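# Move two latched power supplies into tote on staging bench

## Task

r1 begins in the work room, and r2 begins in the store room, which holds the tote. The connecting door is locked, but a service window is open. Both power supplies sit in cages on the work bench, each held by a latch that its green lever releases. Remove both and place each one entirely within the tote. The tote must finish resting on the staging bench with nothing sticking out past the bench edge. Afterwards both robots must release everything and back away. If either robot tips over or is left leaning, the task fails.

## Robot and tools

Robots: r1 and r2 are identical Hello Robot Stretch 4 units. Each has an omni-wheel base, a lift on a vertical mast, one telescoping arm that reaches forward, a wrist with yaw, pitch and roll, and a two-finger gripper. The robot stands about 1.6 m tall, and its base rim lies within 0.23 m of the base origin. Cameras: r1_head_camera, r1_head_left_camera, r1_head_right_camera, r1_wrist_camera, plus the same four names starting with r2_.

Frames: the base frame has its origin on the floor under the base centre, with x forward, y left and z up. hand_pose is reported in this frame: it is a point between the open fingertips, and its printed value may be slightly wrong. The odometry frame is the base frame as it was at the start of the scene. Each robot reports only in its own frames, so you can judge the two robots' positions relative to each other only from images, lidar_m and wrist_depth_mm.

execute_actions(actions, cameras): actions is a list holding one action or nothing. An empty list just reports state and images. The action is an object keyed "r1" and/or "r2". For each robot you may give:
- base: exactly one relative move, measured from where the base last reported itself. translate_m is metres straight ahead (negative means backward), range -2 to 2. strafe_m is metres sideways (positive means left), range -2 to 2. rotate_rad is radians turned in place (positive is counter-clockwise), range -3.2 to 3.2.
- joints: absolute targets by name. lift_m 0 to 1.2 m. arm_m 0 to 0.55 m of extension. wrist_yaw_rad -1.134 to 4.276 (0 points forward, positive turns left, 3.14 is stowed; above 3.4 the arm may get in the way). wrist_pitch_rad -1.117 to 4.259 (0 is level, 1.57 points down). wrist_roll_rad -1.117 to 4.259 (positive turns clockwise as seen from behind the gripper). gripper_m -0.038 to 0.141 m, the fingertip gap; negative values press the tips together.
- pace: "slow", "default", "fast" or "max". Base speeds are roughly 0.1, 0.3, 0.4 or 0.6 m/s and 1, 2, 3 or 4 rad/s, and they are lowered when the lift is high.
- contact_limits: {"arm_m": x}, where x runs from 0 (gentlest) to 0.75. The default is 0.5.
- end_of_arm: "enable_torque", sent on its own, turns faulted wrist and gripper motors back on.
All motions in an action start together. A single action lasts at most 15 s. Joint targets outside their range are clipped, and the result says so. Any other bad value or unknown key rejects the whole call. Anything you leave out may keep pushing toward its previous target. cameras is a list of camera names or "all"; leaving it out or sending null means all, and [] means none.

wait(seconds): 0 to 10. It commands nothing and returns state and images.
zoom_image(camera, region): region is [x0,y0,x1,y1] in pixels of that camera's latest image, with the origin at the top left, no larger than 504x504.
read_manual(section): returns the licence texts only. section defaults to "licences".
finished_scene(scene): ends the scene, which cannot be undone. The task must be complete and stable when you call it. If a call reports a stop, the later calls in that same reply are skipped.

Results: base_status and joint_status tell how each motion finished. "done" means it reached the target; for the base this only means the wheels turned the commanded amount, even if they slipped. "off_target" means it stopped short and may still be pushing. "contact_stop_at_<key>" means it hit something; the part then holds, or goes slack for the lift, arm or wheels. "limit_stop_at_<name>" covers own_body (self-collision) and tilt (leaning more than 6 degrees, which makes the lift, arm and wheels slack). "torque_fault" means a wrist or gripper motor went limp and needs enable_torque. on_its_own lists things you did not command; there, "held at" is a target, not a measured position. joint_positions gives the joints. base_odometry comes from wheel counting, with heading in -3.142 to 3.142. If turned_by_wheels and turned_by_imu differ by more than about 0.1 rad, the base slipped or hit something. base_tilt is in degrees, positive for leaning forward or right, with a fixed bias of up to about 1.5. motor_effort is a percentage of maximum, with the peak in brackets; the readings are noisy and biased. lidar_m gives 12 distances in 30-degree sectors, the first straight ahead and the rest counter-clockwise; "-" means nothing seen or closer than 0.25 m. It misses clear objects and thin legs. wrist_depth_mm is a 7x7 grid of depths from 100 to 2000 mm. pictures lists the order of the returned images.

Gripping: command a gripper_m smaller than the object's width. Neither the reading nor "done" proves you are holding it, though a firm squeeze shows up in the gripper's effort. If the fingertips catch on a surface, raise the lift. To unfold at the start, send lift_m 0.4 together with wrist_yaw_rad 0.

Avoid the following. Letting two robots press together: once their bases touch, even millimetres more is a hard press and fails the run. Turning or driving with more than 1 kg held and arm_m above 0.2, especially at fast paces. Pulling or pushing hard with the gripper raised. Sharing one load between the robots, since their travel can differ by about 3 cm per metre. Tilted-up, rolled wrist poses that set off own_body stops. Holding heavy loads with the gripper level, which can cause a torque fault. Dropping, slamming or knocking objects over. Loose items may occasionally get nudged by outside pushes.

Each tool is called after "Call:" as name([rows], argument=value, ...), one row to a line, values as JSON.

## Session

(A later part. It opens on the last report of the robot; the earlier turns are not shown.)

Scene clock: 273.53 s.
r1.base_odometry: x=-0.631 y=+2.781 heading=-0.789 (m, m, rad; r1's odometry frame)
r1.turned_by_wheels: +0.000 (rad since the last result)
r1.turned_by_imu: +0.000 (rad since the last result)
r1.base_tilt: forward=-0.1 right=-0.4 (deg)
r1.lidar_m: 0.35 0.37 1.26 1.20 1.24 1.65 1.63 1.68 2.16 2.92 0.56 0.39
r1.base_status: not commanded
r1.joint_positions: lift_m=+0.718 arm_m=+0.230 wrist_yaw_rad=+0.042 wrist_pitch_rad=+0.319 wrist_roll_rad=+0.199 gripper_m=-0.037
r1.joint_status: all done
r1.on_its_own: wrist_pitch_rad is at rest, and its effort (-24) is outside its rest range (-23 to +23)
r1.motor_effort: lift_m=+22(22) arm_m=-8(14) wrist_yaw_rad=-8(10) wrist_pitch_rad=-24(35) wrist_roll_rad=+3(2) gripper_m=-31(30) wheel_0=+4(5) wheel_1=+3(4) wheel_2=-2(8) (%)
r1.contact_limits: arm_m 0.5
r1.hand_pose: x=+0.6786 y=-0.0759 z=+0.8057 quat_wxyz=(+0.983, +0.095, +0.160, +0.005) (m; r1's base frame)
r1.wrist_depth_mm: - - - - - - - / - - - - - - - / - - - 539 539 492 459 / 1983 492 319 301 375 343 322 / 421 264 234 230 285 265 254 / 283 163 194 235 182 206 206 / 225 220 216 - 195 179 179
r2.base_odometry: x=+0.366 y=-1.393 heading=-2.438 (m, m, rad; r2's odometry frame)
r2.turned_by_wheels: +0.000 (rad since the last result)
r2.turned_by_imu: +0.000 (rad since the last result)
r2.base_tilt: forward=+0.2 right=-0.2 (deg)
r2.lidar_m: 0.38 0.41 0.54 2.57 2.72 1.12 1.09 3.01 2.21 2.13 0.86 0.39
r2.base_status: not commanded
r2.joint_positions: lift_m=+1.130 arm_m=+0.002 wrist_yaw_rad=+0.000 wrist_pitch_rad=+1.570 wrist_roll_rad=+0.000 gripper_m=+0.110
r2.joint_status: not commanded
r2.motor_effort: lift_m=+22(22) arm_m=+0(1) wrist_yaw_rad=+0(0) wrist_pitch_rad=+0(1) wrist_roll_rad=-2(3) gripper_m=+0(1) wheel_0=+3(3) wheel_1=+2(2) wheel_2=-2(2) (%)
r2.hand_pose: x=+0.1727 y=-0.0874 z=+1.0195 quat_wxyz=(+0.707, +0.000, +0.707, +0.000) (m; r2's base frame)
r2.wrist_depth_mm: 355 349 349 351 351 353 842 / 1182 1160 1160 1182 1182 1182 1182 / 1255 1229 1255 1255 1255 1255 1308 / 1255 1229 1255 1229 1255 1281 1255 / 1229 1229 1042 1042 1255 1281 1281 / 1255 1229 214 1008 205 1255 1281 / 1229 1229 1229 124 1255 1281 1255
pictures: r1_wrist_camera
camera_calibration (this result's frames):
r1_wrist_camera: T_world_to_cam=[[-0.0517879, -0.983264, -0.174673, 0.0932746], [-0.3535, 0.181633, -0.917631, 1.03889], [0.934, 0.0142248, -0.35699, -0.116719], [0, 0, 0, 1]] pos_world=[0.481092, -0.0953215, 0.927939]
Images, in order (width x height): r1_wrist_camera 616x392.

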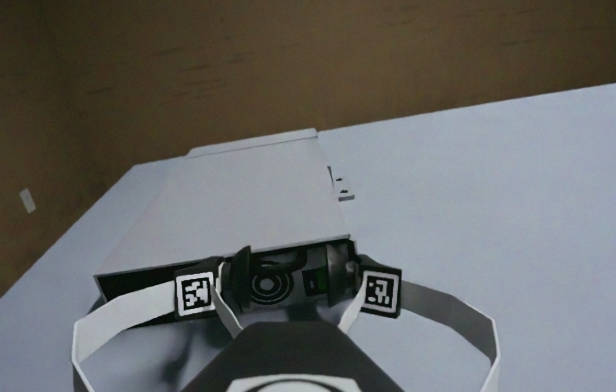

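Call:
execute_actions([
  {"r1":{"joints":{"arm_m":0.225},"pace":"slow","contact_limits":{"arm_m":0.5}}},
], cameras=["r1_wrist_camera"])

Call:
zoom_image(camera="r1_wrist_camera", region=[180, 220, 400, 340])

Call:
execute_actions([
  {"r1":{"joints":{"arm_m":0.221},"pace":"slow","contact_limits":{"arm_m":0.5}}},
], cameras=["r1_wrist_camera"])

Call:
zoom_image(camera="r1_wrist_camera", region=[180, 220, 400, 340])

Scene clock: 274.37 s.
r1.base_odometry: x=-0.631 y=+2.781 heading=-0.789 (m, m, rad; r1's odometry frame)
r1.turned_by_wheels: +0.000 (rad since the last result)
r1.turned_by_imu: +0.001 (rad since the last result)
r1.base_tilt: forward=+0.0 right=-0.4 (deg)
r1.lidar_m: 0.37 0.38 1.29 1.20 1.26 1.65 1.62 1.62 2.15 2.92 0.53 0.39
r1.base_status: not commanded
r1.joint_positions: lift_m=+0.718 arm_m=+0.227 wrist_yaw_rad=+0.047 wrist_pitch_rad=+0.316 wrist_roll_rad=+0.200 gripper_m=-0.037
r1.joint_status: all done
r1.on_its_own: wrist_yaw_rad is at rest, and its effort (-24) is outside its rest range (-13 to +13)
r1.motor_effort: lift_m=+22(22) arm_m=-9(8) wrist_yaw_rad=-24(23) wrist_pitch_rad=-19(25) wrist_roll_rad=+1(6) gripper_m=-29(31) wheel_0=+5(5) wheel_1=+2(3) wheel_2=+3(3) (%)
r1.contact_limits: arm_m 0.5
r1.hand_pose: x=+0.6756 y=-0.0743 z=+0.8063 quat_wxyz=(+0.983, +0.095, +0.159, +0.008) (m; r1's base frame)
r1.wrist_depth_mm: - - - - - - - / - - - - - - - / - - - 544 554 492 462 / - 508 325 297 377 347 324 / 1025 276 240 233 279 266 255 / 287 164 182 235 182 213 207 / 234 217 218 - 196 179 179
r2.base_odometry: x=+0.366 y=-1.393 heading=-2.438 (m, m, rad; r2's odometry frame)
r2.turned_by_wheels: +0.000 (rad since the last result)
r2.turned_by_imu: +0.000 (rad since the last result)
r2.base_tilt: forward=+0.1 right=-0.2 (deg)
r2.lidar_m: 0.38 0.38 0.57 2.56 2.72 1.13 1.10 3.00 2.22 2.14 0.89 0.41
r2.base_status: not commanded
r2.joint_positions: lift_m=+1.130 arm_m=+0.002 wrist_yaw_rad=+0.000 wrist_pitch_rad=+1.570 wrist_roll_rad=+0.000 gripper_m=+0.110
r2.joint_status: not commanded
r2.motor_effort: lift_m=+22(22) arm_m=-1(0) wrist_yaw_rad=+0(0) wrist_pitch_rad=+0(1) wrist_roll_rad=-5(3) gripper_m=-1(2) wheel_0=+3(4) wheel_1=+2(2) wheel_2=-2(2) (%)
r2.hand_pose: x=+0.1727 y=-0.0874 z=+1.0195 quat_wxyz=(+0.707, +0.000, +0.707, +0.000) (m; r2's base frame)
r2.wrist_depth_mm: 353 351 351 351 351 351 831 / 1182 1160 1160 1182 1182 1205 1205 / 1255 1281 1255 1281 1255 1281 1281 / 1229 1255 1255 1255 1255 1281 1281 / 1229 1255 1025 1042 1255 1255 1281 / 1229 1229 214 1025 206 1281 1281 / 1205 1229 1255 124 1255 1229 1281
pictures: r1_wrist_camera
camera_calibration (this result's frames):
r1_wrist_camera: T_world_to_cam=[[-0.0461875, -0.983358, -0.17571, 0.0918052], [-0.352507, 0.180627, -0.918212, 1.03781], [0.934669, 0.0195291, -0.354983, -0.1154], [0, 0, 0, 1]] pos_world=[0.477936, -0.0949247, 0.928094]
Images, in order (width x height): r1_wrist_camera 616x392.

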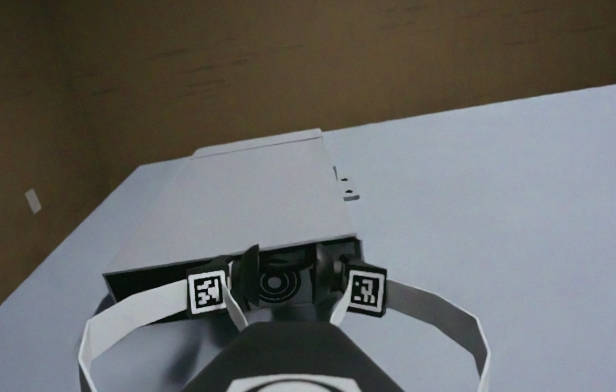

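Region (180, 220, 400, 340) of r1_wrist_camera's 616x392 image, scaled by 2.291; it fills the top 275 rows of this view, and the rest is white.

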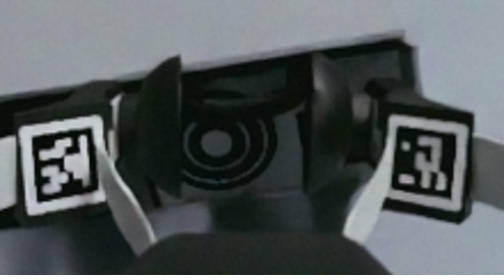

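Scene clock: 275.03 s.
r1.base_odometry: x=-0.631 y=+2.781 heading=-0.789 (m, m, rad; r1's odometry frame)
r1.turned_by_wheels: +0.000 (rad since the last result)
r1.turned_by_imu: +0.000 (rad since the last result)
r1.base_tilt: forward=+0.0 right=-0.4 (deg)
r1.lidar_m: 0.35 0.34 1.28 1.19 1.24 1.65 1.61 1.67 2.18 2.90 0.58 0.38
r1.base_status: not commanded
r1.joint_positions: lift_m=+0.718 arm_m=+0.223 wrist_yaw_rad=+0.051 wrist_pitch_rad=+0.314 wrist_roll_rad=+0.200 gripper_m=-0.037
r1.joint_status: all done
r1.on_its_own: wrist_yaw_rad is at rest, and its effort (-31) is outside its rest range (-13 to +13)
r1.motor_effort: lift_m=+22(22) arm_m=-14(12) wrist_yaw_rad=-31(33) wrist_pitch_rad=-12(20) wrist_roll_rad=+1(0) gripper_m=-33(32) wheel_0=+4(5) wheel_1=+0(2) wheel_2=+7(7) (%)
r1.contact_limits: arm_m 0.5
r1.hand_pose: x=+0.6728 y=-0.0734 z=+0.8069 quat_wxyz=(+0.983, +0.095, +0.158, +0.009) (m; r1's base frame)
r1.wrist_depth_mm: - - - - - - - / - - - - - - - / - - - 544 559 496 462 / - 517 329 301 377 349 325 / 1661 282 242 233 281 268 255 / 290 163 182 236 183 213 208 / 235 218 219 - 196 180 181
r2.base_odometry: x=+0.366 y=-1.393 heading=-2.438 (m, m, rad; r2's odometry frame)
r2.turned_by_wheels: +0.000 (rad since the last result)
r2.turned_by_imu: +0.000 (rad since the last result)
r2.base_tilt: forward=+0.1 right=-0.2 (deg)
r2.lidar_m: 0.35 0.37 0.58 2.57 2.73 1.11 1.09 3.03 2.22 2.12 0.85 0.40
r2.base_status: not commanded
r2.joint_positions: lift_m=+1.130 arm_m=+0.002 wrist_yaw_rad=+0.000 wrist_pitch_rad=+1.570 wrist_roll_rad=+0.000 gripper_m=+0.110
r2.joint_status: not commanded
r2.motor_effort: lift_m=+22(22) arm_m=-1(0) wrist_yaw_rad=+0(0) wrist_pitch_rad=-1(1) wrist_roll_rad=-2(2) gripper_m=-1(1) wheel_0=+3(3) wheel_1=+1(2) wheel_2=-2(2) (%)
r2.hand_pose: x=+0.1727 y=-0.0874 z=+1.0195 quat_wxyz=(+0.707, +0.000, +0.707, +0.000) (m; r2's base frame)
r2.wrist_depth_mm: 351 353 351 351 349 353 831 / 1182 1160 1160 1160 1160 1182 1182 / 1255 1229 1255 1255 1255 1281 1281 / 1229 1229 1255 1255 1281 1281 1281 / 1255 1255 1042 1042 1255 1255 1255 / 1229 1229 214 1025 205 1255 1255 / 1229 1229 1229 124 1281 1229 1281
pictures: r1_wrist_camera
camera_calibration (this result's frames):
r1_wrist_camera: T_world_to_cam=[[-0.0426454, -0.983423, -0.176241, 0.0907399], [-0.351117, 0.179901, -0.918886, 1.03675], [0.93536, 0.0226949, -0.352969, -0.114443], [0, 0, 0, 1]] pos_world=[0.474937, -0.0946795, 0.928254]
Images, in order (width x height): r1_wrist_camera 616x392.

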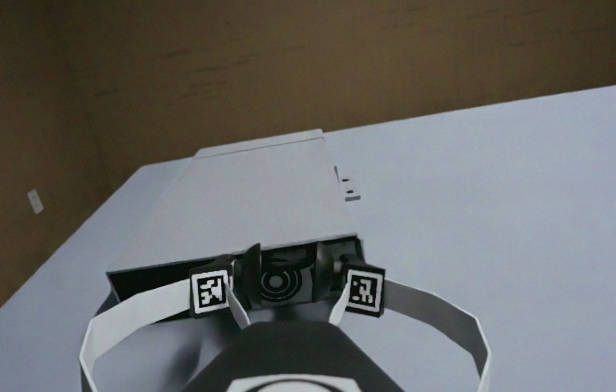

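Region (180, 220, 400, 340) of r1_wrist_camera's 616x392 image, scaled by 2.291; it fills the top 275 rows of this view, and the rest is white.

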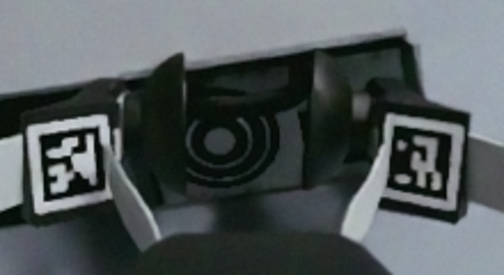

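Call:
execute_actions([
  {"r1":{"joints":{"arm_m":0.19,"gripper_m":0.08,"wrist_roll_rad":0.1,"wrist_pitch_rad":0.31,"wrist_yaw_rad":0.03},"pace":"default"}},
], cameras=[])

Call:
execute_actions([
  {"r1":{"joints":{"arm_m":0.2,"lift_m":0.71},"pace":"slow"}},
], cameras=["r1_wrist_camera"])

Call:
zoom_image(camera="r1_wrist_camera", region=[180, 220, 440, 350])

Scene clock: 279.77 s.
r1.base_odometry: x=-0.631 y=+2.781 heading=-0.790 (m, m, rad; r1's odometry frame)
r1.turned_by_wheels: -0.001 (rad since the last result)
r1.turned_by_imu: -0.001 (rad since the last result)
r1.base_tilt: forward=-0.1 right=-0.4 (deg)
r1.lidar_m: 0.33 0.36 1.26 1.20 1.23 1.63 1.60 1.66 2.15 2.90 0.54 0.36
r1.base_status: not commanded
r1.joint_positions: lift_m=+0.718 arm_m=+0.192 wrist_yaw_rad=+0.030 wrist_pitch_rad=+0.312 wrist_roll_rad=+0.100 gripper_m=+0.080
r1.joint_status: all done
r1.motor_effort: lift_m=+22(22) arm_m=-9(15) wrist_yaw_rad=+0(42) wrist_pitch_rad=-8(11) wrist_roll_rad=-1(4) gripper_m=-4(34) wheel_0=+0(3) wheel_1=+0(1) wheel_2=+0(9) (%)
r1.hand_pose: x=+0.6395 y=-0.0792 z=+0.8074 quat_wxyz=(+0.987, +0.047, +0.156, +0.007) (m; r1's base frame)
r1.wrist_depth_mm: - - - - - - - / - - - - - - - / - - 517 597 640 609 591 / 1863 433 319 330 415 399 389 / 340 297 264 270 296 298 289 / 262 247 233 239 223 236 231 / 214 208 216 - 206 193 194
r2.base_odometry: x=+0.366 y=-1.393 heading=-2.438 (m, m, rad; r2's odometry frame)
r2.turned_by_wheels: +0.000 (rad since the last result)
r2.turned_by_imu: +0.001 (rad since the last result)
r2.base_tilt: forward=+0.1 right=-0.2 (deg)
r2.lidar_m: 0.37 0.41 0.56 2.56 2.72 1.14 1.07 3.01 2.19 2.12 0.87 0.39
r2.base_status: not commanded
r2.joint_positions: lift_m=+1.130 arm_m=+0.002 wrist_yaw_rad=+0.000 wrist_pitch_rad=+1.570 wrist_roll_rad=+0.000 gripper_m=+0.110
r2.joint_status: not commanded
r2.motor_effort: lift_m=+22(22) arm_m=+0(1) wrist_yaw_rad=+0(0) wrist_pitch_rad=-1(1) wrist_roll_rad=-3(3) gripper_m=-2(1) wheel_0=+3(3) wheel_1=+2(2) wheel_2=-2(3) (%)
r2.hand_pose: x=+0.1727 y=-0.0874 z=+1.0195 quat_wxyz=(+0.707, +0.000, +0.707, +0.000) (m; r2's base frame)
r2.wrist_depth_mm: 353 351 351 349 351 353 831 / 1182 1182 1160 1182 1182 1205 1182 / 1255 1255 1255 1255 1255 1255 1281 / 1229 1255 1281 1255 1255 1281 1281 / 1255 1229 1025 1025 1255 1255 1281 / 1229 1229 214 1025 205 1229 1255 / 1229 1229 1229 124 1255 1255 1255
pictures: none
No camera images: the call's "cameras" was empty. Leave "cameras" out to get every camera's image.

Scene clock: 280.70 s.
r1.base_odometry: x=-0.631 y=+2.781 heading=-0.790 (m, m, rad; r1's odometry frame)
r1.turned_by_wheels: +0.000 (rad since the last result)
r1.turned_by_imu: +0.000 (rad since the last result)
r1.base_tilt: forward=-0.1 right=-0.3 (deg)
r1.lidar_m: 0.35 0.36 1.28 1.20 1.25 1.65 1.62 1.68 2.19 2.95 0.56 0.37
r1.base_status: not commanded
r1.joint_positions: lift_m=+0.710 arm_m=+0.198 wrist_yaw_rad=+0.030 wrist_pitch_rad=+0.312 wrist_roll_rad=+0.100 gripper_m=+0.080
r1.joint_status: all done
r1.motor_effort: lift_m=+17(22) arm_m=+9(10) wrist_yaw_rad=+0(1) wrist_pitch_rad=-8(9) wrist_roll_rad=-3(2) gripper_m=-2(0) wheel_0=+0(0) wheel_1=+0(0) wheel_2=+0(0) (%)
r1.hand_pose: x=+0.6463 y=-0.0792 z=+0.7998 quat_wxyz=(+0.987, +0.047, +0.156, +0.007) (m; r1's base frame)
r1.wrist_depth_mm: - - - - - - - / - - - - - - - / - - 480 521 609 580 559 / 1808 410 298 291 394 379 370 / 322 293 257 262 281 283 277 / 249 236 221 227 213 224 220 / 205 198 205 - 196 184 187
r2.base_odometry: x=+0.366 y=-1.393 heading=-2.438 (m, m, rad; r2's odometry frame)
r2.turned_by_wheels: +0.000 (rad since the last result)
r2.turned_by_imu: +0.000 (rad since the last result)
r2.base_tilt: forward=+0.2 right=-0.2 (deg)
r2.lidar_m: 0.37 0.41 0.56 2.55 2.71 1.14 1.09 3.02 2.20 2.14 0.87 0.38
r2.base_status: not commanded
r2.joint_positions: lift_m=+1.130 arm_m=+0.002 wrist_yaw_rad=+0.000 wrist_pitch_rad=+1.570 wrist_roll_rad=+0.000 gripper_m=+0.110
r2.joint_status: not commanded
r2.motor_effort: lift_m=+22(22) arm_m=-1(0) wrist_yaw_rad=+0(0) wrist_pitch_rad=-1(1) wrist_roll_rad=-4(2) gripper_m=-1(1) wheel_0=+3(3) wheel_1=+2(1) wheel_2=-2(2) (%)
r2.hand_pose: x=+0.1727 y=-0.0874 z=+1.0195 quat_wxyz=(+0.707, +0.000, +0.707, +0.000) (m; r2's base frame)
r2.wrist_depth_mm: 355 351 349 349 349 353 831 / 1182 1182 1182 1160 1160 1182 1205 / 1229 1255 1255 1255 1281 1281 1281 / 1255 1229 1255 1255 1255 1255 1281 / 1229 1229 1042 1060 1255 1281 1281 / 1255 1229 214 1025 205 1255 1255 / 1255 1205 1255 124 1255 1281 1255
pictures: r1_wrist_camera
camera_calibration (this result's frames):
r1_wrist_camera: T_world_to_cam=[[-0.0320678, -0.996063, -0.0826472, -0.0000047376], [-0.347236, 0.0886418, -0.933579, 1.02402], [0.937229, -0.00123975, -0.348712, -0.0985929], [0, 0, 0, 1]] pos_world=[0.44798, -0.0908976, 0.921619]
Images, in order (width x height): r1_wrist_camera 616x392.

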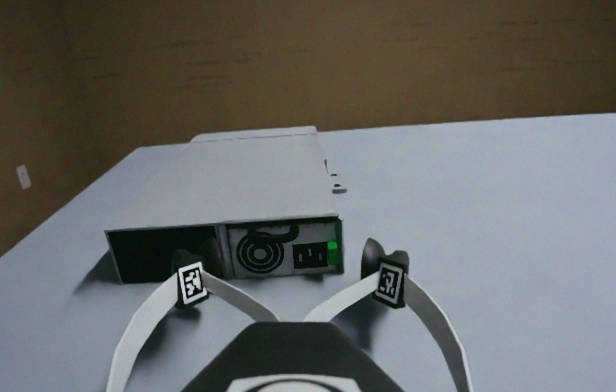

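Region (180, 220, 440, 350) of r1_wrist_camera's 616x392 image, scaled by 1.938.

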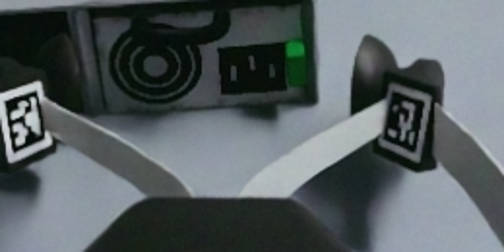

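Call:
execute_actions([
  {"r1":{"joints":{"lift_m":0.815,"wrist_roll_rad":0.08,"wrist_yaw_rad":0.05},"pace":"default"}},
], cameras=[])

Call:
execute_actions([
  {"r1":{"joints":{"arm_m":0.25,"wrist_pitch_rad":0.7},"pace":"default"}},
], cameras=[])

Call:
execute_actions([
  {"r1":{"joints":{"arm_m":0.256,"lift_m":0.808},"pace":"slow"}},
], cameras=["r1_wrist_camera"])

Call:
zoom_image(camera="r1_wrist_camera", region=[170, 200, 440, 340])

Scene clock: 284.33 s.
r1.base_odometry: x=-0.631 y=+2.781 heading=-0.790 (m, m, rad; r1's odometry frame)
r1.turned_by_wheels: +0.000 (rad since the last result)
r1.turned_by_imu: +0.000 (rad since the last result)
r1.base_tilt: forward=+0.0 right=-0.4 (deg)
r1.lidar_m: 0.35 0.35 1.27 1.20 1.24 1.66 1.60 1.68 2.18 2.92 0.55 0.37
r1.base_status: not commanded
r1.joint_positions: lift_m=+0.815 arm_m=+0.198 wrist_yaw_rad=+0.050 wrist_pitch_rad=+0.312 wrist_roll_rad=+0.080 gripper_m=+0.080
r1.joint_status: all done
r1.motor_effort: lift_m=+23(25) arm_m=+9(9) wrist_yaw_rad=-1(0) wrist_pitch_rad=-8(8) wrist_roll_rad=-2(2) gripper_m=-1(1) wheel_0=+0(0) wheel_1=+0(0) wheel_2=+0(0) (%)
r1.hand_pose: x=+0.6479 y=-0.0736 z=+0.9043 quat_wxyz=(+0.987, +0.036, +0.156, +0.018) (m; r1's base frame)
r1.wrist_depth_mm: - - - - - - - / - - - - - - - / - - - - - - - / - - 699 683 668 661 634 / 1921 544 418 413 469 484 473 / 1576 387 303 314 359 379 370 / 332 319 315 - 329 310 314
r2.base_odometry: x=+0.366 y=-1.393 heading=-2.438 (m, m, rad; r2's odometry frame)
r2.turned_by_wheels: +0.000 (rad since the last result)
r2.turned_by_imu: +0.001 (rad since the last result)
r2.base_tilt: forward=+0.0 right=-0.2 (deg)
r2.lidar_m: 0.39 0.38 0.58 2.57 2.71 1.11 1.06 3.00 2.20 2.14 0.84 0.40
r2.base_status: not commanded
r2.joint_positions: lift_m=+1.130 arm_m=+0.002 wrist_yaw_rad=+0.000 wrist_pitch_rad=+1.570 wrist_roll_rad=+0.000 gripper_m=+0.110
r2.joint_status: not commanded
r2.motor_effort: lift_m=+22(22) arm_m=+0(0) wrist_yaw_rad=+0(0) wrist_pitch_rad=-1(1) wrist_roll_rad=-3(2) gripper_m=-1(0) wheel_0=+3(3) wheel_1=+2(2) wheel_2=-2(2) (%)
r2.hand_pose: x=+0.1727 y=-0.0874 z=+1.0195 quat_wxyz=(+0.707, +0.000, +0.707, +0.000) (m; r2's base frame)
r2.wrist_depth_mm: 351 351 349 349 351 351 831 / 1182 1182 1182 1160 1182 1182 1160 / 1255 1229 1255 1255 1255 1255 1281 / 1229 1229 1255 1255 1255 1255 1255 / 1229 1229 1042 1042 1255 1255 1281 / 1205 1229 213 1042 205 1281 1255 / 1255 1229 1229 124 1255 1255 1255
pictures: none
No camera images: the call's "cameras" was empty. Leave "cameras" out to get every camera's image.

Scene clock: 285.33 s.
r1.base_odometry: x=-0.631 y=+2.781 heading=-0.790 (m, m, rad; r1's odometry frame)
r1.turned_by_wheels: +0.000 (rad since the last result)
r1.turned_by_imu: +0.000 (rad since the last result)
r1.base_tilt: forward=+0.0 right=-0.3 (deg)
r1.lidar_m: 0.37 0.36 1.29 1.21 1.23 1.64 1.61 1.67 2.16 2.90 0.56 0.39
r1.base_status: not commanded
r1.joint_positions: lift_m=+0.815 arm_m=+0.248 wrist_yaw_rad=+0.050 wrist_pitch_rad=+0.701 wrist_roll_rad=+0.080 gripper_m=+0.080
r1.joint_status: all done
r1.motor_effort: lift_m=+22(23) arm_m=+9(10) wrist_yaw_rad=-1(2) wrist_pitch_rad=-4(5) wrist_roll_rad=-3(0) gripper_m=-2(2) wheel_0=+0(1) wheel_1=+0(0) wheel_2=+0(0) (%)
r1.hand_pose: x=+0.6438 y=-0.0763 z=+0.8069 quat_wxyz=(+0.938, +0.029, +0.344, +0.010) (m; r1's base frame)
r1.wrist_depth_mm: - - - - 609 591 609 / 1921 480 377 392 469 469 469 / 1008 377 310 309 384 379 375 / 330 279 262 259 322 322 320 / 285 282 267 266 274 279 278 / 249 245 238 244 236 248 245 / 224 222 228 - 226 220 220
r2.base_odometry: x=+0.366 y=-1.393 heading=-2.438 (m, m, rad; r2's odometry frame)
r2.turned_by_wheels: +0.000 (rad since the last result)
r2.turned_by_imu: +0.000 (rad since the last result)
r2.base_tilt: forward=+0.1 right=-0.3 (deg)
r2.lidar_m: 0.36 0.39 0.55 2.57 2.72 1.14 1.08 3.00 2.19 2.11 0.85 0.41
r2.base_status: not commanded
r2.joint_positions: lift_m=+1.130 arm_m=+0.002 wrist_yaw_rad=+0.000 wrist_pitch_rad=+1.570 wrist_roll_rad=+0.000 gripper_m=+0.110
r2.joint_status: not commanded
r2.motor_effort: lift_m=+22(22) arm_m=+0(1) wrist_yaw_rad=+0(0) wrist_pitch_rad=-2(1) wrist_roll_rad=-3(3) gripper_m=-1(1) wheel_0=+3(3) wheel_1=+2(2) wheel_2=-2(2) (%)
r2.hand_pose: x=+0.1727 y=-0.0874 z=+1.0195 quat_wxyz=(+0.707, +0.000, +0.707, +0.000) (m; r2's base frame)
r2.wrist_depth_mm: 351 351 349 351 349 353 842 / 1182 1182 1160 1160 1205 1182 1182 / 1229 1255 1255 1255 1255 1255 1255 / 1255 1255 1255 1255 1255 1255 1255 / 1229 1229 1025 1042 1255 1281 1281 / 1229 1229 213 1025 204 1255 1255 / 1229 1229 1229 124 1255 1255 1255
pictures: none
No camera images: the call's "cameras" was empty. Leave "cameras" out to get every camera's image.

Scene clock: 286.10 s.
r1.base_odometry: x=-0.631 y=+2.781 heading=-0.790 (m, m, rad; r1's odometry frame)
r1.turned_by_wheels: +0.000 (rad since the last result)
r1.turned_by_imu: +0.000 (rad since the last result)
r1.base_tilt: forward=-0.1 right=-0.3 (deg)
r1.lidar_m: 0.34 0.36 1.27 1.19 1.25 1.65 1.61 1.67 2.17 2.91 0.57 0.38
r1.base_status: not commanded
r1.joint_positions: lift_m=+0.808 arm_m=+0.254 wrist_yaw_rad=+0.050 wrist_pitch_rad=+0.701 wrist_roll_rad=+0.080 gripper_m=+0.080
r1.joint_status: all done
r1.motor_effort: lift_m=+17(21) arm_m=+9(8) wrist_yaw_rad=-1(1) wrist_pitch_rad=-5(5) wrist_roll_rad=+0(3) gripper_m=-1(2) wheel_0=+0(0) wheel_1=+0(0) wheel_2=+0(0) (%)
r1.hand_pose: x=+0.6498 y=-0.0763 z=+0.8003 quat_wxyz=(+0.938, +0.029, +0.344, +0.010) (m; r1's base frame)
r1.wrist_depth_mm: - - - 591 585 569 591 / 1921 462 364 373 449 455 452 / 402 353 296 297 375 370 368 / 322 262 252 250 314 314 310 / 277 273 260 260 266 272 270 / 242 236 232 236 230 238 237 / 217 215 222 - 220 213 213
r2.base_odometry: x=+0.366 y=-1.393 heading=-2.438 (m, m, rad; r2's odometry frame)
r2.turned_by_wheels: +0.000 (rad since the last result)
r2.turned_by_imu: +0.000 (rad since the last result)
r2.base_tilt: forward=+0.1 right=-0.2 (deg)
r2.lidar_m: 0.36 0.40 0.56 2.57 2.71 1.16 1.09 3.02 2.20 2.11 0.86 0.41
r2.base_status: not commanded
r2.joint_positions: lift_m=+1.130 arm_m=+0.002 wrist_yaw_rad=+0.000 wrist_pitch_rad=+1.570 wrist_roll_rad=+0.000 gripper_m=+0.110
r2.joint_status: not commanded
r2.motor_effort: lift_m=+22(22) arm_m=-1(0) wrist_yaw_rad=+0(0) wrist_pitch_rad=-1(1) wrist_roll_rad=-5(4) gripper_m=-1(0) wheel_0=+3(3) wheel_1=+2(1) wheel_2=-2(2) (%)
r2.hand_pose: x=+0.1727 y=-0.0874 z=+1.0195 quat_wxyz=(+0.707, +0.000, +0.707, +0.000) (m; r2's base frame)
r2.wrist_depth_mm: 353 351 351 351 349 353 842 / 1182 1160 1160 1182 1160 1182 1182 / 1255 1255 1229 1255 1281 1281 1255 / 1229 1229 1255 1255 1255 1255 1281 / 1255 1255 1042 1025 1281 1281 1255 / 1229 1255 214 1025 205 1281 1255 / 1229 1229 1229 123 1229 1255 1255
pictures: r1_wrist_camera
camera_calibration (this result's frames):
r1_wrist_camera: T_world_to_cam=[[-0.0257472, -0.998954, -0.0378015, -0.0371893], [-0.676965, 0.0452472, -0.734623, 1.0772], [0.735564, 0.00667581, -0.677422, 0.293067], [0, 0, 0, 1]] pos_world=[0.512698, -0.087847, 0.988457]
Images, in order (width x height): r1_wrist_camera 616x392.

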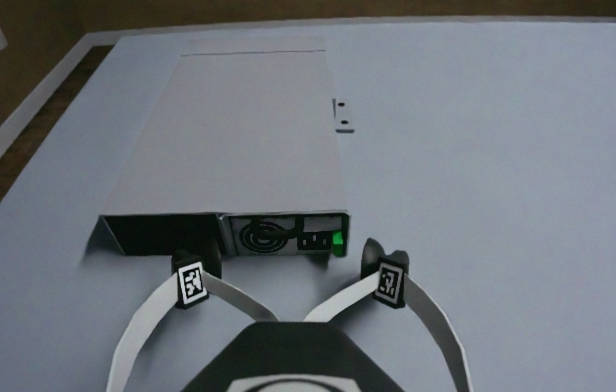

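Region (170, 200, 440, 340) of r1_wrist_camera's 616x392 image, scaled by 1.867; it fills the top 261 rows of this view, and the rest is white.

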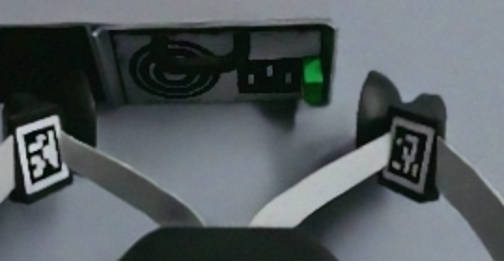

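Call:
execute_actions([
  {"r1":{"joints":{"arm_m":0.261,"gripper_m":0.062},"pace":"slow","contact_limits":{"arm_m":0.35}}},
], cameras=["r1_wrist_camera"])

Call:
zoom_image(camera="r1_wrist_camera", region=[170, 200, 440, 340])

Scene clock: 287.37 s.
r1.base_odometry: x=-0.631 y=+2.781 heading=-0.790 (m, m, rad; r1's odometry frame)
r1.turned_by_wheels: +0.000 (rad since the last result)
r1.turned_by_imu: +0.000 (rad since the last result)
r1.base_tilt: forward=-0.1 right=-0.3 (deg)
r1.lidar_m: 0.33 0.37 1.28 1.20 1.26 1.62 1.60 1.66 2.17 2.93 0.55 0.37
r1.base_status: not commanded
r1.joint_positions: lift_m=+0.808 arm_m=+0.259 wrist_yaw_rad=+0.050 wrist_pitch_rad=+0.701 wrist_roll_rad=+0.080 gripper_m=+0.062
r1.joint_status: all done
r1.motor_effort: lift_m=+17(17) arm_m=+9(9) wrist_yaw_rad=-2(2) wrist_pitch_rad=-4(4) wrist_roll_rad=-3(1) gripper_m=-2(3) wheel_0=+0(0) wheel_1=+0(0) wheel_2=+0(0) (%)
r1.contact_limits: arm_m 0.35
r1.hand_pose: x=+0.6548 y=-0.0763 z=+0.8003 quat_wxyz=(+0.938, +0.029, +0.344, +0.010) (m; r1's base frame)
r1.wrist_depth_mm: - - - 591 580 569 591 / 1863 462 364 373 455 455 452 / 410 355 297 297 368 370 370 / 322 262 252 252 314 312 314 / 274 268 251 259 273 272 270 / 241 243 232 236 200 240 237 / 218 216 221 - 220 213 215
r2.base_odometry: x=+0.366 y=-1.393 heading=-2.438 (m, m, rad; r2's odometry frame)
r2.turned_by_wheels: +0.000 (rad since the last result)
r2.turned_by_imu: +0.000 (rad since the last result)
r2.base_tilt: forward=+0.1 right=-0.2 (deg)
r2.lidar_m: 0.37 0.41 0.59 2.57 2.73 1.10 1.08 3.01 2.21 2.13 0.87 0.38
r2.base_status: not commanded
r2.joint_positions: lift_m=+1.130 arm_m=+0.002 wrist_yaw_rad=+0.000 wrist_pitch_rad=+1.570 wrist_roll_rad=+0.000 gripper_m=+0.110
r2.joint_status: not commanded
r2.motor_effort: lift_m=+22(22) arm_m=+0(0) wrist_yaw_rad=+0(0) wrist_pitch_rad=-1(1) wrist_roll_rad=-1(2) gripper_m=-1(1) wheel_0=+3(3) wheel_1=+2(2) wheel_2=-1(2) (%)
r2.hand_pose: x=+0.1727 y=-0.0874 z=+1.0195 quat_wxyz=(+0.707, +0.000, +0.707, +0.000) (m; r2's base frame)
r2.wrist_depth_mm: 355 353 349 349 349 353 842 / 1182 1160 1138 1160 1182 1160 1182 / 1229 1255 1255 1255 1281 1255 1281 / 1229 1255 1229 1255 1255 1281 1281 / 1229 1229 1042 1042 1281 1255 1255 / 1255 1255 213 1025 205 1255 1255 / 1229 1229 1255 124 1255 1255 1281
pictures: r1_wrist_camera
camera_calibration (this result's frames):
r1_wrist_camera: T_world_to_cam=[[-0.0257474, -0.998954, -0.0378015, -0.0370606], [-0.676965, 0.0452473, -0.734623, 1.08058], [0.735564, 0.00667569, -0.677422, 0.289389], [0, 0, 0, 1]] pos_world=[0.517698, -0.087847, 0.988457]
Images, in order (width x height): r1_wrist_camera 616x392.

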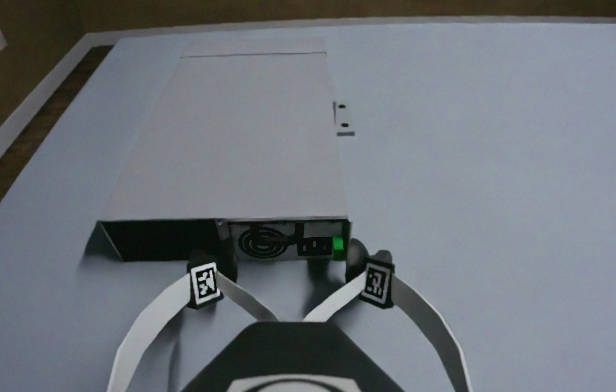

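Region (170, 200, 440, 340) of r1_wrist_camera's 616x392 image, scaled by 1.867; it fills the top 261 rows of this view, and the rest is white.

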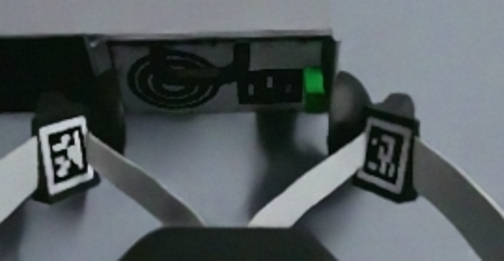

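Probe forward to find the face.

Call:
execute_actions([
  {"r1":{"joints":{"arm_m":0.268,"gripper_m":0.058},"pace":"slow","contact_limits":{"arm_m":0.3}}},
], cameras=["r1_wrist_camera"])

Call:
zoom_image(camera="r1_wrist_camera", region=[170, 200, 440, 340])

Scene clock: 288.27 s.
r1.base_odometry: x=-0.631 y=+2.781 heading=-0.790 (m, m, rad; r1's odometry frame)
r1.turned_by_wheels: +0.000 (rad since the last result)
r1.turned_by_imu: +0.000 (rad since the last result)
r1.base_tilt: forward=-0.1 right=-0.4 (deg)
r1.lidar_m: 0.34 0.37 1.28 1.21 1.24 1.65 1.62 1.68 2.18 2.91 0.57 0.36
r1.base_status: not commanded
r1.joint_positions: lift_m=+0.808 arm_m=+0.266 wrist_yaw_rad=+0.050 wrist_pitch_rad=+0.702 wrist_roll_rad=+0.080 gripper_m=+0.058
r1.joint_status: all done
r1.motor_effort: lift_m=+17(17) arm_m=+9(11) wrist_yaw_rad=+0(1) wrist_pitch_rad=-6(7) wrist_roll_rad=-1(1) gripper_m=-4(2) wheel_0=+0(0) wheel_1=+0(0) wheel_2=+0(0) (%)
r1.contact_limits: arm_m 0.3
r1.hand_pose: x=+0.6617 y=-0.0764 z=+0.8002 quat_wxyz=(+0.938, +0.029, +0.344, +0.009) (m; r1's base frame)
r1.wrist_depth_mm: - - - - 591 574 591 / 1921 466 364 377 459 455 455 / 394 351 298 297 368 368 366 / 319 259 251 251 314 312 314 / 276 266 236 243 272 272 270 / 243 243 198 237 196 239 238 / 218 215 221 - 219 213 214
r2.base_odometry: x=+0.366 y=-1.393 heading=-2.438 (m, m, rad; r2's odometry frame)
r2.turned_by_wheels: +0.000 (rad since the last result)
r2.turned_by_imu: +0.000 (rad since the last result)
r2.base_tilt: forward=+0.1 right=-0.2 (deg)
r2.lidar_m: 0.36 0.40 0.55 2.54 2.73 1.14 1.09 2.99 2.19 2.12 0.87 0.40
r2.base_status: not commanded
r2.joint_positions: lift_m=+1.130 arm_m=+0.002 wrist_yaw_rad=+0.000 wrist_pitch_rad=+1.570 wrist_roll_rad=+0.000 gripper_m=+0.110
r2.joint_status: not commanded
r2.motor_effort: lift_m=+22(22) arm_m=+0(0) wrist_yaw_rad=+0(0) wrist_pitch_rad=-1(1) wrist_roll_rad=-1(3) gripper_m=-1(1) wheel_0=+3(3) wheel_1=+2(2) wheel_2=-2(2) (%)
r2.hand_pose: x=+0.1727 y=-0.0874 z=+1.0195 quat_wxyz=(+0.707, +0.000, +0.707, +0.000) (m; r2's base frame)
r2.wrist_depth_mm: 353 351 351 351 351 351 831 / 1182 1160 1160 1182 1205 1182 1205 / 1255 1229 1255 1281 1255 1255 1281 / 1255 1229 1255 1255 1255 1255 1255 / 1281 1255 1025 1042 1255 1229 1281 / 1229 1229 214 1042 205 1255 1281 / 1229 1229 1255 124 1255 1229 1255
pictures: r1_wrist_camera
camera_calibration (this result's frames):
r1_wrist_camera: T_world_to_cam=[[-0.026223, -0.998942, -0.0377734, -0.0367008], [-0.677218, 0.0455466, -0.734372, 1.08516], [0.735315, 0.00632342, -0.677696, 0.284642], [0, 0, 0, 1]] pos_world=[0.524627, -0.0878873, 0.988426]
Images, in order (width x height): r1_wrist_camera 616x392.

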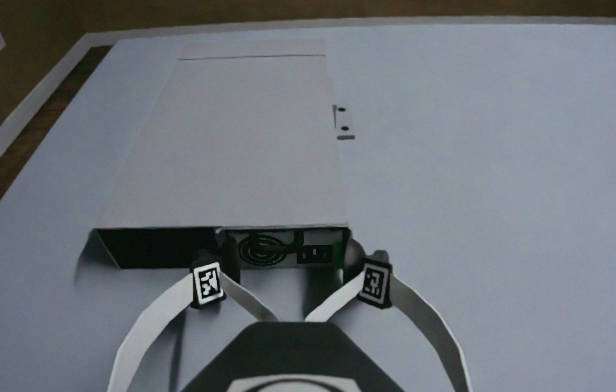

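Region (170, 200, 440, 340) of r1_wrist_camera's 616x392 image, scaled by 1.867; it fills the top 261 rows of this view, and the rest is white.

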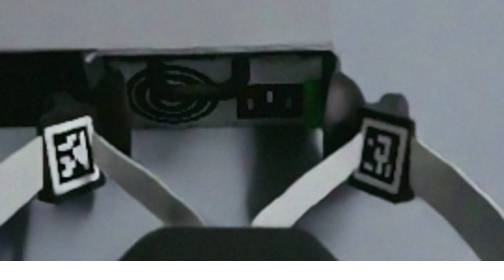

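Call:
execute_actions([
  {"r1":{"joints":{"arm_m":0.272,"gripper_m":0.043},"pace":"slow","contact_limits":{"arm_m":0.3}}},
], cameras=["r1_wrist_camera"])

Call:
zoom_image(camera="r1_wrist_camera", region=[170, 200, 440, 340])

Scene clock: 289.47 s.
r1.base_odometry: x=-0.631 y=+2.781 heading=-0.790 (m, m, rad; r1's odometry frame)
r1.turned_by_wheels: +0.000 (rad since the last result)
r1.turned_by_imu: +0.000 (rad since the last result)
r1.base_tilt: forward=-0.1 right=-0.4 (deg)
r1.lidar_m: 0.34 0.35 1.28 1.20 1.26 1.65 1.62 1.65 2.18 2.93 0.53 0.38
r1.base_status: not commanded
r1.joint_positions: lift_m=+0.808 arm_m=+0.270 wrist_yaw_rad=+0.045 wrist_pitch_rad=+0.705 wrist_roll_rad=+0.080 gripper_m=+0.043
r1.joint_status: all done
r1.motor_effort: lift_m=+17(16) arm_m=+10(13) wrist_yaw_rad=+12(12) wrist_pitch_rad=-16(16) wrist_roll_rad=-2(2) gripper_m=-9(8) wheel_0=-2(2) wheel_1=-1(1) wheel_2=-2(2) (%)
r1.contact_limits: arm_m 0.3
r1.hand_pose: x=+0.6646 y=-0.0774 z=+0.7995 quat_wxyz=(+0.938, +0.030, +0.346, +0.007) (m; r1's base frame)
r1.wrist_depth_mm: - - - 574 580 564 580 / 1756 455 355 370 452 445 449 / 392 319 293 301 368 364 364 / 317 250 249 248 314 310 312 / 274 257 228 236 272 270 268 / 240 239 200 235 200 236 236 / 216 214 220 - 218 212 213
r2.base_odometry: x=+0.366 y=-1.393 heading=-2.438 (m, m, rad; r2's odometry frame)
r2.turned_by_wheels: +0.000 (rad since the last result)
r2.turned_by_imu: +0.000 (rad since the last result)
r2.base_tilt: forward=+0.1 right=-0.2 (deg)
r2.lidar_m: 0.35 0.39 0.54 2.57 2.72 1.15 1.10 3.04 2.19 2.14 0.84 0.39
r2.base_status: not commanded
r2.joint_positions: lift_m=+1.130 arm_m=+0.002 wrist_yaw_rad=+0.000 wrist_pitch_rad=+1.570 wrist_roll_rad=+0.000 gripper_m=+0.110
r2.joint_status: not commanded
r2.motor_effort: lift_m=+22(22) arm_m=+0(0) wrist_yaw_rad=+0(0) wrist_pitch_rad=-1(1) wrist_roll_rad=-4(4) gripper_m=-1(0) wheel_0=+3(3) wheel_1=+2(2) wheel_2=-1(2) (%)
r2.hand_pose: x=+0.1727 y=-0.0874 z=+1.0195 quat_wxyz=(+0.707, +0.000, +0.707, +0.000) (m; r2's base frame)
r2.wrist_depth_mm: 353 351 351 349 351 351 831 / 1182 1182 1182 1182 1182 1182 1182 / 1255 1255 1255 1255 1255 1281 1281 / 1229 1255 1255 1281 1255 1255 1281 / 1255 1229 1042 1025 1255 1281 1255 / 1229 1229 214 1042 206 1281 1255 / 1229 1229 1255 124 1255 1255 1281
pictures: r1_wrist_camera
camera_calibration (this result's frames):
r1_wrist_camera: T_world_to_cam=[[-0.0308313, -0.99882, -0.0375181, -0.0348193], [-0.679432, 0.0484733, -0.732136, 1.08653], [0.733091, 0.00291831, -0.680124, 0.285191], [0, 0, 0, 1]] pos_world=[0.528079, -0.0882782, 0.988147]
Images, in order (width x height): r1_wrist_camera 616x392.

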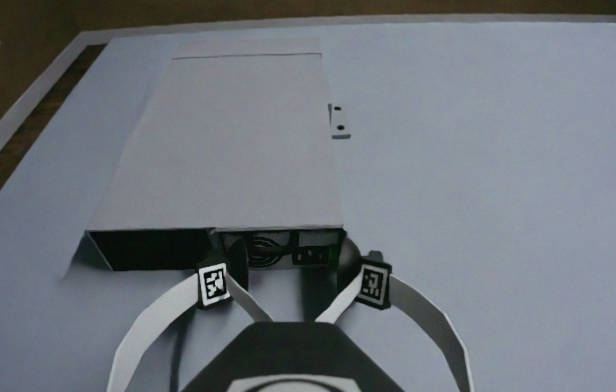

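Region (170, 200, 440, 340) of r1_wrist_camera's 616x392 image, scaled by 1.867; it fills the top 261 rows of this view, and the rest is white.

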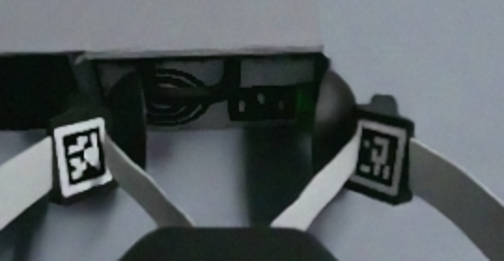

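Call:
execute_actions([
  {"r1":{"joints":{"arm_m":0.265},"pace":"slow","contact_limits":{"arm_m":0.3}}},
], cameras=["r1_wrist_camera"])

Call:
zoom_image(camera="r1_wrist_camera", region=[170, 200, 440, 340])

Scene clock: 290.37 s.
r1.base_odometry: x=-0.631 y=+2.781 heading=-0.790 (m, m, rad; r1's odometry frame)
r1.turned_by_wheels: +0.000 (rad since the last result)
r1.turned_by_imu: +0.000 (rad since the last result)
r1.base_tilt: forward=+0.0 right=-0.3 (deg)
r1.lidar_m: 0.35 0.38 1.29 1.20 1.25 1.66 1.62 1.66 2.20 2.88 0.55 0.36
r1.base_status: not commanded
r1.joint_positions: lift_m=+0.808 arm_m=+0.267 wrist_yaw_rad=+0.048 wrist_pitch_rad=+0.703 wrist_roll_rad=+0.080 gripper_m=+0.043
r1.joint_status: all done
r1.motor_effort: lift_m=+17(16) arm_m=-9(12) wrist_yaw_rad=+5(13) wrist_pitch_rad=-9(16) wrist_roll_rad=-1(1) gripper_m=-6(8) wheel_0=-2(2) wheel_1=-1(0) wheel_2=-2(2) (%)
r1.contact_limits: arm_m 0.3
r1.hand_pose: x=+0.6615 y=-0.0768 z=+0.7999 quat_wxyz=(+0.938, +0.029, +0.345, +0.009) (m; r1's base frame)
r1.wrist_depth_mm: - - - 585 585 569 580 / 1863 466 362 377 452 449 449 / 397 351 297 294 370 368 368 / 319 252 250 250 315 310 310 / 274 265 237 240 272 271 268 / 241 242 198 236 199 238 237 / 216 216 220 - 219 211 213
r2.base_odometry: x=+0.366 y=-1.393 heading=-2.438 (m, m, rad; r2's odometry frame)
r2.turned_by_wheels: +0.000 (rad since the last result)
r2.turned_by_imu: +0.000 (rad since the last result)
r2.base_tilt: forward=+0.1 right=-0.2 (deg)
r2.lidar_m: 0.37 0.41 0.56 2.57 2.72 1.12 1.08 3.03 2.20 2.13 0.84 0.40
r2.base_status: not commanded
r2.joint_positions: lift_m=+1.130 arm_m=+0.002 wrist_yaw_rad=+0.000 wrist_pitch_rad=+1.570 wrist_roll_rad=+0.000 gripper_m=+0.110
r2.joint_status: not commanded
r2.motor_effort: lift_m=+22(22) arm_m=-1(0) wrist_yaw_rad=+0(0) wrist_pitch_rad=-1(1) wrist_roll_rad=-4(3) gripper_m=-1(2) wheel_0=+3(3) wheel_1=+2(2) wheel_2=-2(2) (%)
r2.hand_pose: x=+0.1727 y=-0.0874 z=+1.0195 quat_wxyz=(+0.707, +0.000, +0.707, +0.000) (m; r2's base frame)
r2.wrist_depth_mm: 353 351 349 349 351 353 831 / 1182 1182 1182 1182 1160 1182 1182 / 1229 1255 1229 1281 1281 1255 1281 / 1229 1255 1255 1229 1281 1255 1255 / 1229 1229 1042 1042 1255 1255 1255 / 1229 1255 213 1042 204 1255 1281 / 1229 1229 1229 124 1255 1255 1281
pictures: r1_wrist_camera
camera_calibration (this result's frames):
r1_wrist_camera: T_world_to_cam=[[-0.0281895, -0.998893, -0.0376683, -0.0359401], [-0.678122, 0.0467959, -0.733458, 1.08477], [0.734408, 0.00486791, -0.67869, 0.285882], [0, 0, 0, 1]] pos_world=[0.524637, -0.0880545, 0.988302]
Images, in order (width x height): r1_wrist_camera 616x392.

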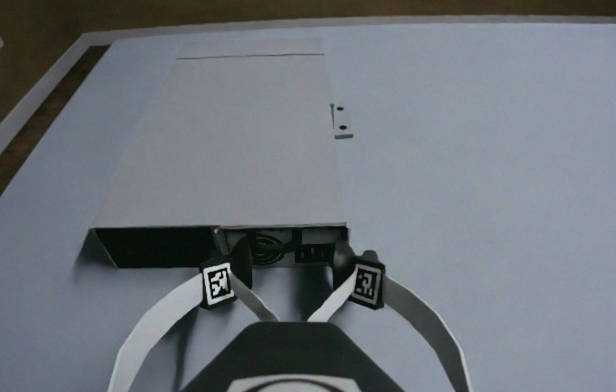

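Region (170, 200, 440, 340) of r1_wrist_camera's 616x392 image, scaled by 1.867; it fills the top 261 rows of this view, and the rest is white.

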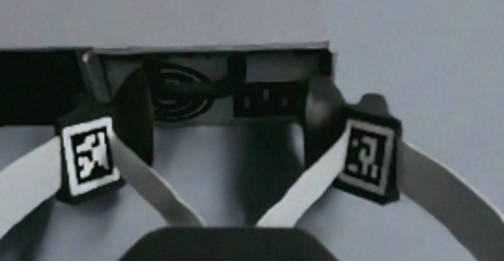

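Call:
execute_actions([
  {"r1":{"joints":{"gripper_m":0.064,"arm_m":0.262},"pace":"slow"}},
], cameras=[])

Call:
execute_actions([
  {"r1":{"joints":{"arm_m":0.2675},"pace":"slow","contact_limits":{"arm_m":0.3}}},
], cameras=[])

Call:
execute_actions([
  {"r1":{"base":{"strafe_m":0.003},"joints":{"gripper_m":0.052},"pace":"slow"}},
], cameras=["r1_wrist_camera"])

Call:
zoom_image(camera="r1_wrist_camera", region=[170, 200, 440, 340])

Scene clock: 294.40 s.
r1.base_odometry: x=-0.631 y=+2.781 heading=-0.790 (m, m, rad; r1's odometry frame)
r1.turned_by_wheels: +0.000 (rad since the last result)
r1.turned_by_imu: +0.000 (rad since the last result)
r1.base_tilt: forward=-0.1 right=-0.4 (deg)
r1.lidar_m: 0.32 0.34 1.27 1.19 1.24 1.65 1.63 1.66 2.19 2.90 0.53 0.38
r1.base_status: not commanded
r1.joint_positions: lift_m=+0.808 arm_m=+0.264 wrist_yaw_rad=+0.050 wrist_pitch_rad=+0.702 wrist_roll_rad=+0.080 gripper_m=+0.064
r1.joint_status: all done
r1.motor_effort: lift_m=+18(17) arm_m=-9(9) wrist_yaw_rad=+0(4) wrist_pitch_rad=-5(11) wrist_roll_rad=-1(2) gripper_m=-2(1) wheel_0=-2(2) wheel_1=-1(1) wheel_2=-2(2) (%)
r1.hand_pose: x=+0.6589 y=-0.0764 z=+0.8002 quat_wxyz=(+0.938, +0.029, +0.344, +0.010) (m; r1's base frame)
r1.wrist_depth_mm: - - - 580 580 574 585 / 1863 469 362 370 455 452 452 / 394 353 297 297 373 368 370 / 322 260 251 251 312 312 310 / 274 270 244 254 272 272 270 / 242 236 231 236 230 239 238 / 218 216 221 - 219 212 214
r2.base_odometry: x=+0.366 y=-1.393 heading=-2.438 (m, m, rad; r2's odometry frame)
r2.turned_by_wheels: +0.000 (rad since the last result)
r2.turned_by_imu: +0.001 (rad since the last result)
r2.base_tilt: forward=+0.2 right=-0.2 (deg)
r2.lidar_m: 0.39 0.38 0.54 2.55 2.73 1.13 1.10 3.00 2.21 2.14 0.88 0.38
r2.base_status: not commanded
r2.joint_positions: lift_m=+1.130 arm_m=+0.002 wrist_yaw_rad=+0.000 wrist_pitch_rad=+1.570 wrist_roll_rad=+0.000 gripper_m=+0.110
r2.joint_status: not commanded
r2.motor_effort: lift_m=+22(22) arm_m=-1(0) wrist_yaw_rad=+0(0) wrist_pitch_rad=-2(1) wrist_roll_rad=-2(2) gripper_m=+0(2) wheel_0=+3(3) wheel_1=+2(2) wheel_2=-2(2) (%)
r2.hand_pose: x=+0.1727 y=-0.0874 z=+1.0195 quat_wxyz=(+0.707, +0.000, +0.707, +0.000) (m; r2's base frame)
r2.wrist_depth_mm: 353 351 351 347 351 351 831 / 1160 1182 1182 1182 1160 1182 1182 / 1255 1255 1229 1255 1281 1281 1255 / 1229 1255 1255 1229 1255 1255 1281 / 1255 1229 1025 1042 1255 1281 1255 / 1229 1229 213 1042 205 1281 1281 / 1229 1229 1255 124 1281 1255 1281
pictures: none
No camera images: the call's "cameras" was empty. Leave "cameras" out to get every camera's image.

Scene clock: 295.17 s.
r1.base_odometry: x=-0.631 y=+2.781 heading=-0.790 (m, m, rad; r1's odometry frame)
r1.turned_by_wheels: +0.000 (rad since the last result)
r1.turned_by_imu: +0.000 (rad since the last result)
r1.base_tilt: forward=-0.1 right=-0.4 (deg)
r1.lidar_m: 0.33 0.37 1.27 1.18 1.25 1.67 1.61 1.64 2.15 2.93 0.53 0.40
r1.base_status: not commanded
r1.joint_positions: lift_m=+0.808 arm_m=+0.266 wrist_yaw_rad=+0.050 wrist_pitch_rad=+0.702 wrist_roll_rad=+0.080 gripper_m=+0.064
r1.joint_status: all done
r1.motor_effort: lift_m=+17(17) arm_m=+9(10) wrist_yaw_rad=-1(0) wrist_pitch_rad=-7(6) wrist_roll_rad=-3(1) gripper_m=-2(3) wheel_0=-2(2) wheel_1=-1(1) wheel_2=-2(2) (%)
r1.contact_limits: arm_m 0.3
r1.hand_pose: x=+0.6611 y=-0.0764 z=+0.8002 quat_wxyz=(+0.938, +0.029, +0.344, +0.010) (m; r1's base frame)
r1.wrist_depth_mm: - - - 591 580 574 591 / 1983 466 362 370 452 452 455 / 397 353 296 296 368 370 370 / 320 259 250 249 314 309 310 / 276 266 236 250 273 272 270 / 243 237 231 236 229 239 237 / 217 215 221 - 219 213 214
r2.base_odometry: x=+0.366 y=-1.393 heading=-2.438 (m, m, rad; r2's odometry frame)
r2.turned_by_wheels: +0.000 (rad since the last result)
r2.turned_by_imu: +0.000 (rad since the last result)
r2.base_tilt: forward=+0.1 right=-0.2 (deg)
r2.lidar_m: 0.37 0.40 0.58 2.55 2.69 1.13 1.08 3.00 2.19 2.12 0.87 0.39
r2.base_status: not commanded
r2.joint_positions: lift_m=+1.130 arm_m=+0.002 wrist_yaw_rad=+0.000 wrist_pitch_rad=+1.570 wrist_roll_rad=+0.000 gripper_m=+0.110
r2.joint_status: not commanded
r2.motor_effort: lift_m=+22(22) arm_m=+0(1) wrist_yaw_rad=+0(0) wrist_pitch_rad=-1(1) wrist_roll_rad=-4(2) gripper_m=-1(2) wheel_0=+3(3) wheel_1=+2(1) wheel_2=-2(2) (%)
r2.hand_pose: x=+0.1727 y=-0.0874 z=+1.0195 quat_wxyz=(+0.707, +0.000, +0.707, +0.000) (m; r2's base frame)
r2.wrist_depth_mm: 353 351 349 347 351 351 842 / 1182 1182 1182 1182 1182 1182 1205 / 1229 1255 1255 1255 1255 1281 1281 / 1255 1255 1255 1255 1255 1255 1255 / 1229 1255 1042 1042 1255 1255 1281 / 1229 1229 213 1042 206 1255 1255 / 1229 1229 1205 124 1255 1255 1255
pictures: none
No camera images: the call's "cameras" was empty. Leave "cameras" out to get every camera's image.

Scene clock: 296.07 s.
r1.base_odometry: x=-0.629 y=+2.783 heading=-0.790 (m, m, rad; r1's odometry frame)
r1.turned_by_wheels: +0.000 (rad since the last result)
r1.turned_by_imu: +0.000 (rad since the last result)
r1.base_tilt: forward=-0.1 right=-0.3 (deg)
r1.lidar_m: 0.34 0.36 1.29 1.19 1.25 1.64 1.62 1.67 2.16 2.91 0.55 0.38
r1.base_status: done
r1.joint_positions: lift_m=+0.808 arm_m=+0.266 wrist_yaw_rad=+0.048 wrist_pitch_rad=+0.703 wrist_roll_rad=+0.080 gripper_m=+0.052
r1.joint_status: all done
r1.motor_effort: lift_m=+17(17) arm_m=+9(9) wrist_yaw_rad=+4(8) wrist_pitch_rad=-9(9) wrist_roll_rad=-2(0) gripper_m=-4(2) wheel_0=-3(3) wheel_1=+1(1) wheel_2=+0(0) (%)
r1.hand_pose: x=+0.6609 y=-0.0767 z=+0.8000 quat_wxyz=(+0.938, +0.029, +0.345, +0.009) (m; r1's base frame)
r1.wrist_depth_mm: - - - 585 585 564 597 / 1921 462 362 370 452 452 452 / 397 351 296 294 368 368 368 / 317 260 251 251 314 314 310 / 277 268 242 244 271 272 268 / 241 241 230 236 202 238 238 / 217 215 220 - 219 213 213
r2.base_odometry: x=+0.366 y=-1.393 heading=-2.438 (m, m, rad; r2's odometry frame)
r2.turned_by_wheels: +0.000 (rad since the last result)
r2.turned_by_imu: +0.000 (rad since the last result)
r2.base_tilt: forward=+0.2 right=-0.2 (deg)
r2.lidar_m: 0.36 0.41 0.57 2.57 2.73 1.13 1.06 3.01 2.23 2.13 0.88 0.40
r2.base_status: not commanded
r2.joint_positions: lift_m=+1.130 arm_m=+0.002 wrist_yaw_rad=+0.000 wrist_pitch_rad=+1.570 wrist_roll_rad=+0.000 gripper_m=+0.110
r2.joint_status: not commanded
r2.motor_effort: lift_m=+22(22) arm_m=+0(1) wrist_yaw_rad=+0(0) wrist_pitch_rad=-1(1) wrist_roll_rad=-3(0) gripper_m=-1(1) wheel_0=+3(3) wheel_1=+2(2) wheel_2=-2(2) (%)
r2.hand_pose: x=+0.1727 y=-0.0874 z=+1.0195 quat_wxyz=(+0.707, +0.000, +0.707, +0.000) (m; r2's base frame)
r2.wrist_depth_mm: 355 351 349 347 351 353 831 / 1205 1182 1160 1182 1160 1182 1182 / 1229 1229 1255 1281 1281 1255 1255 / 1229 1255 1255 1255 1281 1281 1281 / 1205 1205 1025 1025 1255 1229 1308 / 1255 1229 214 1025 204 1229 1255 / 1205 1229 1255 124 1255 1255 1281
pictures: r1_wrist_camera
camera_calibration (this result's frames):
r1_wrist_camera: T_world_to_cam=[[-0.0276731, -0.998908, -0.0376538, -0.0361992], [-0.677903, 0.0464364, -0.733684, 1.08443], [0.734631, 0.00522228, -0.678447, 0.286036], [0, 0, 0, 1]] pos_world=[0.524008, -0.0880106, 0.988328]
Images, in order (width x height): r1_wrist_camera 616x392.

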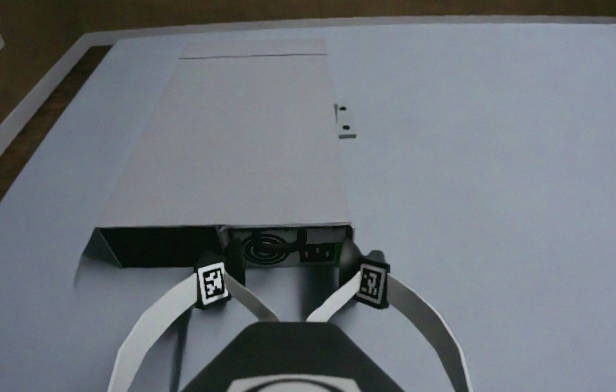

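Region (170, 200, 440, 340) of r1_wrist_camera's 616x392 image, scaled by 1.867; it fills the top 261 rows of this view, and the rest is white.

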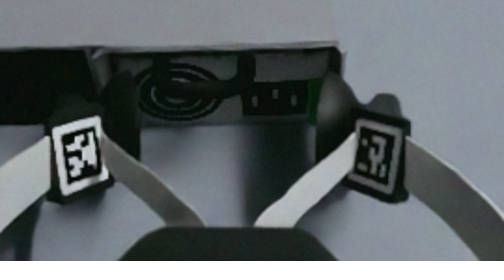

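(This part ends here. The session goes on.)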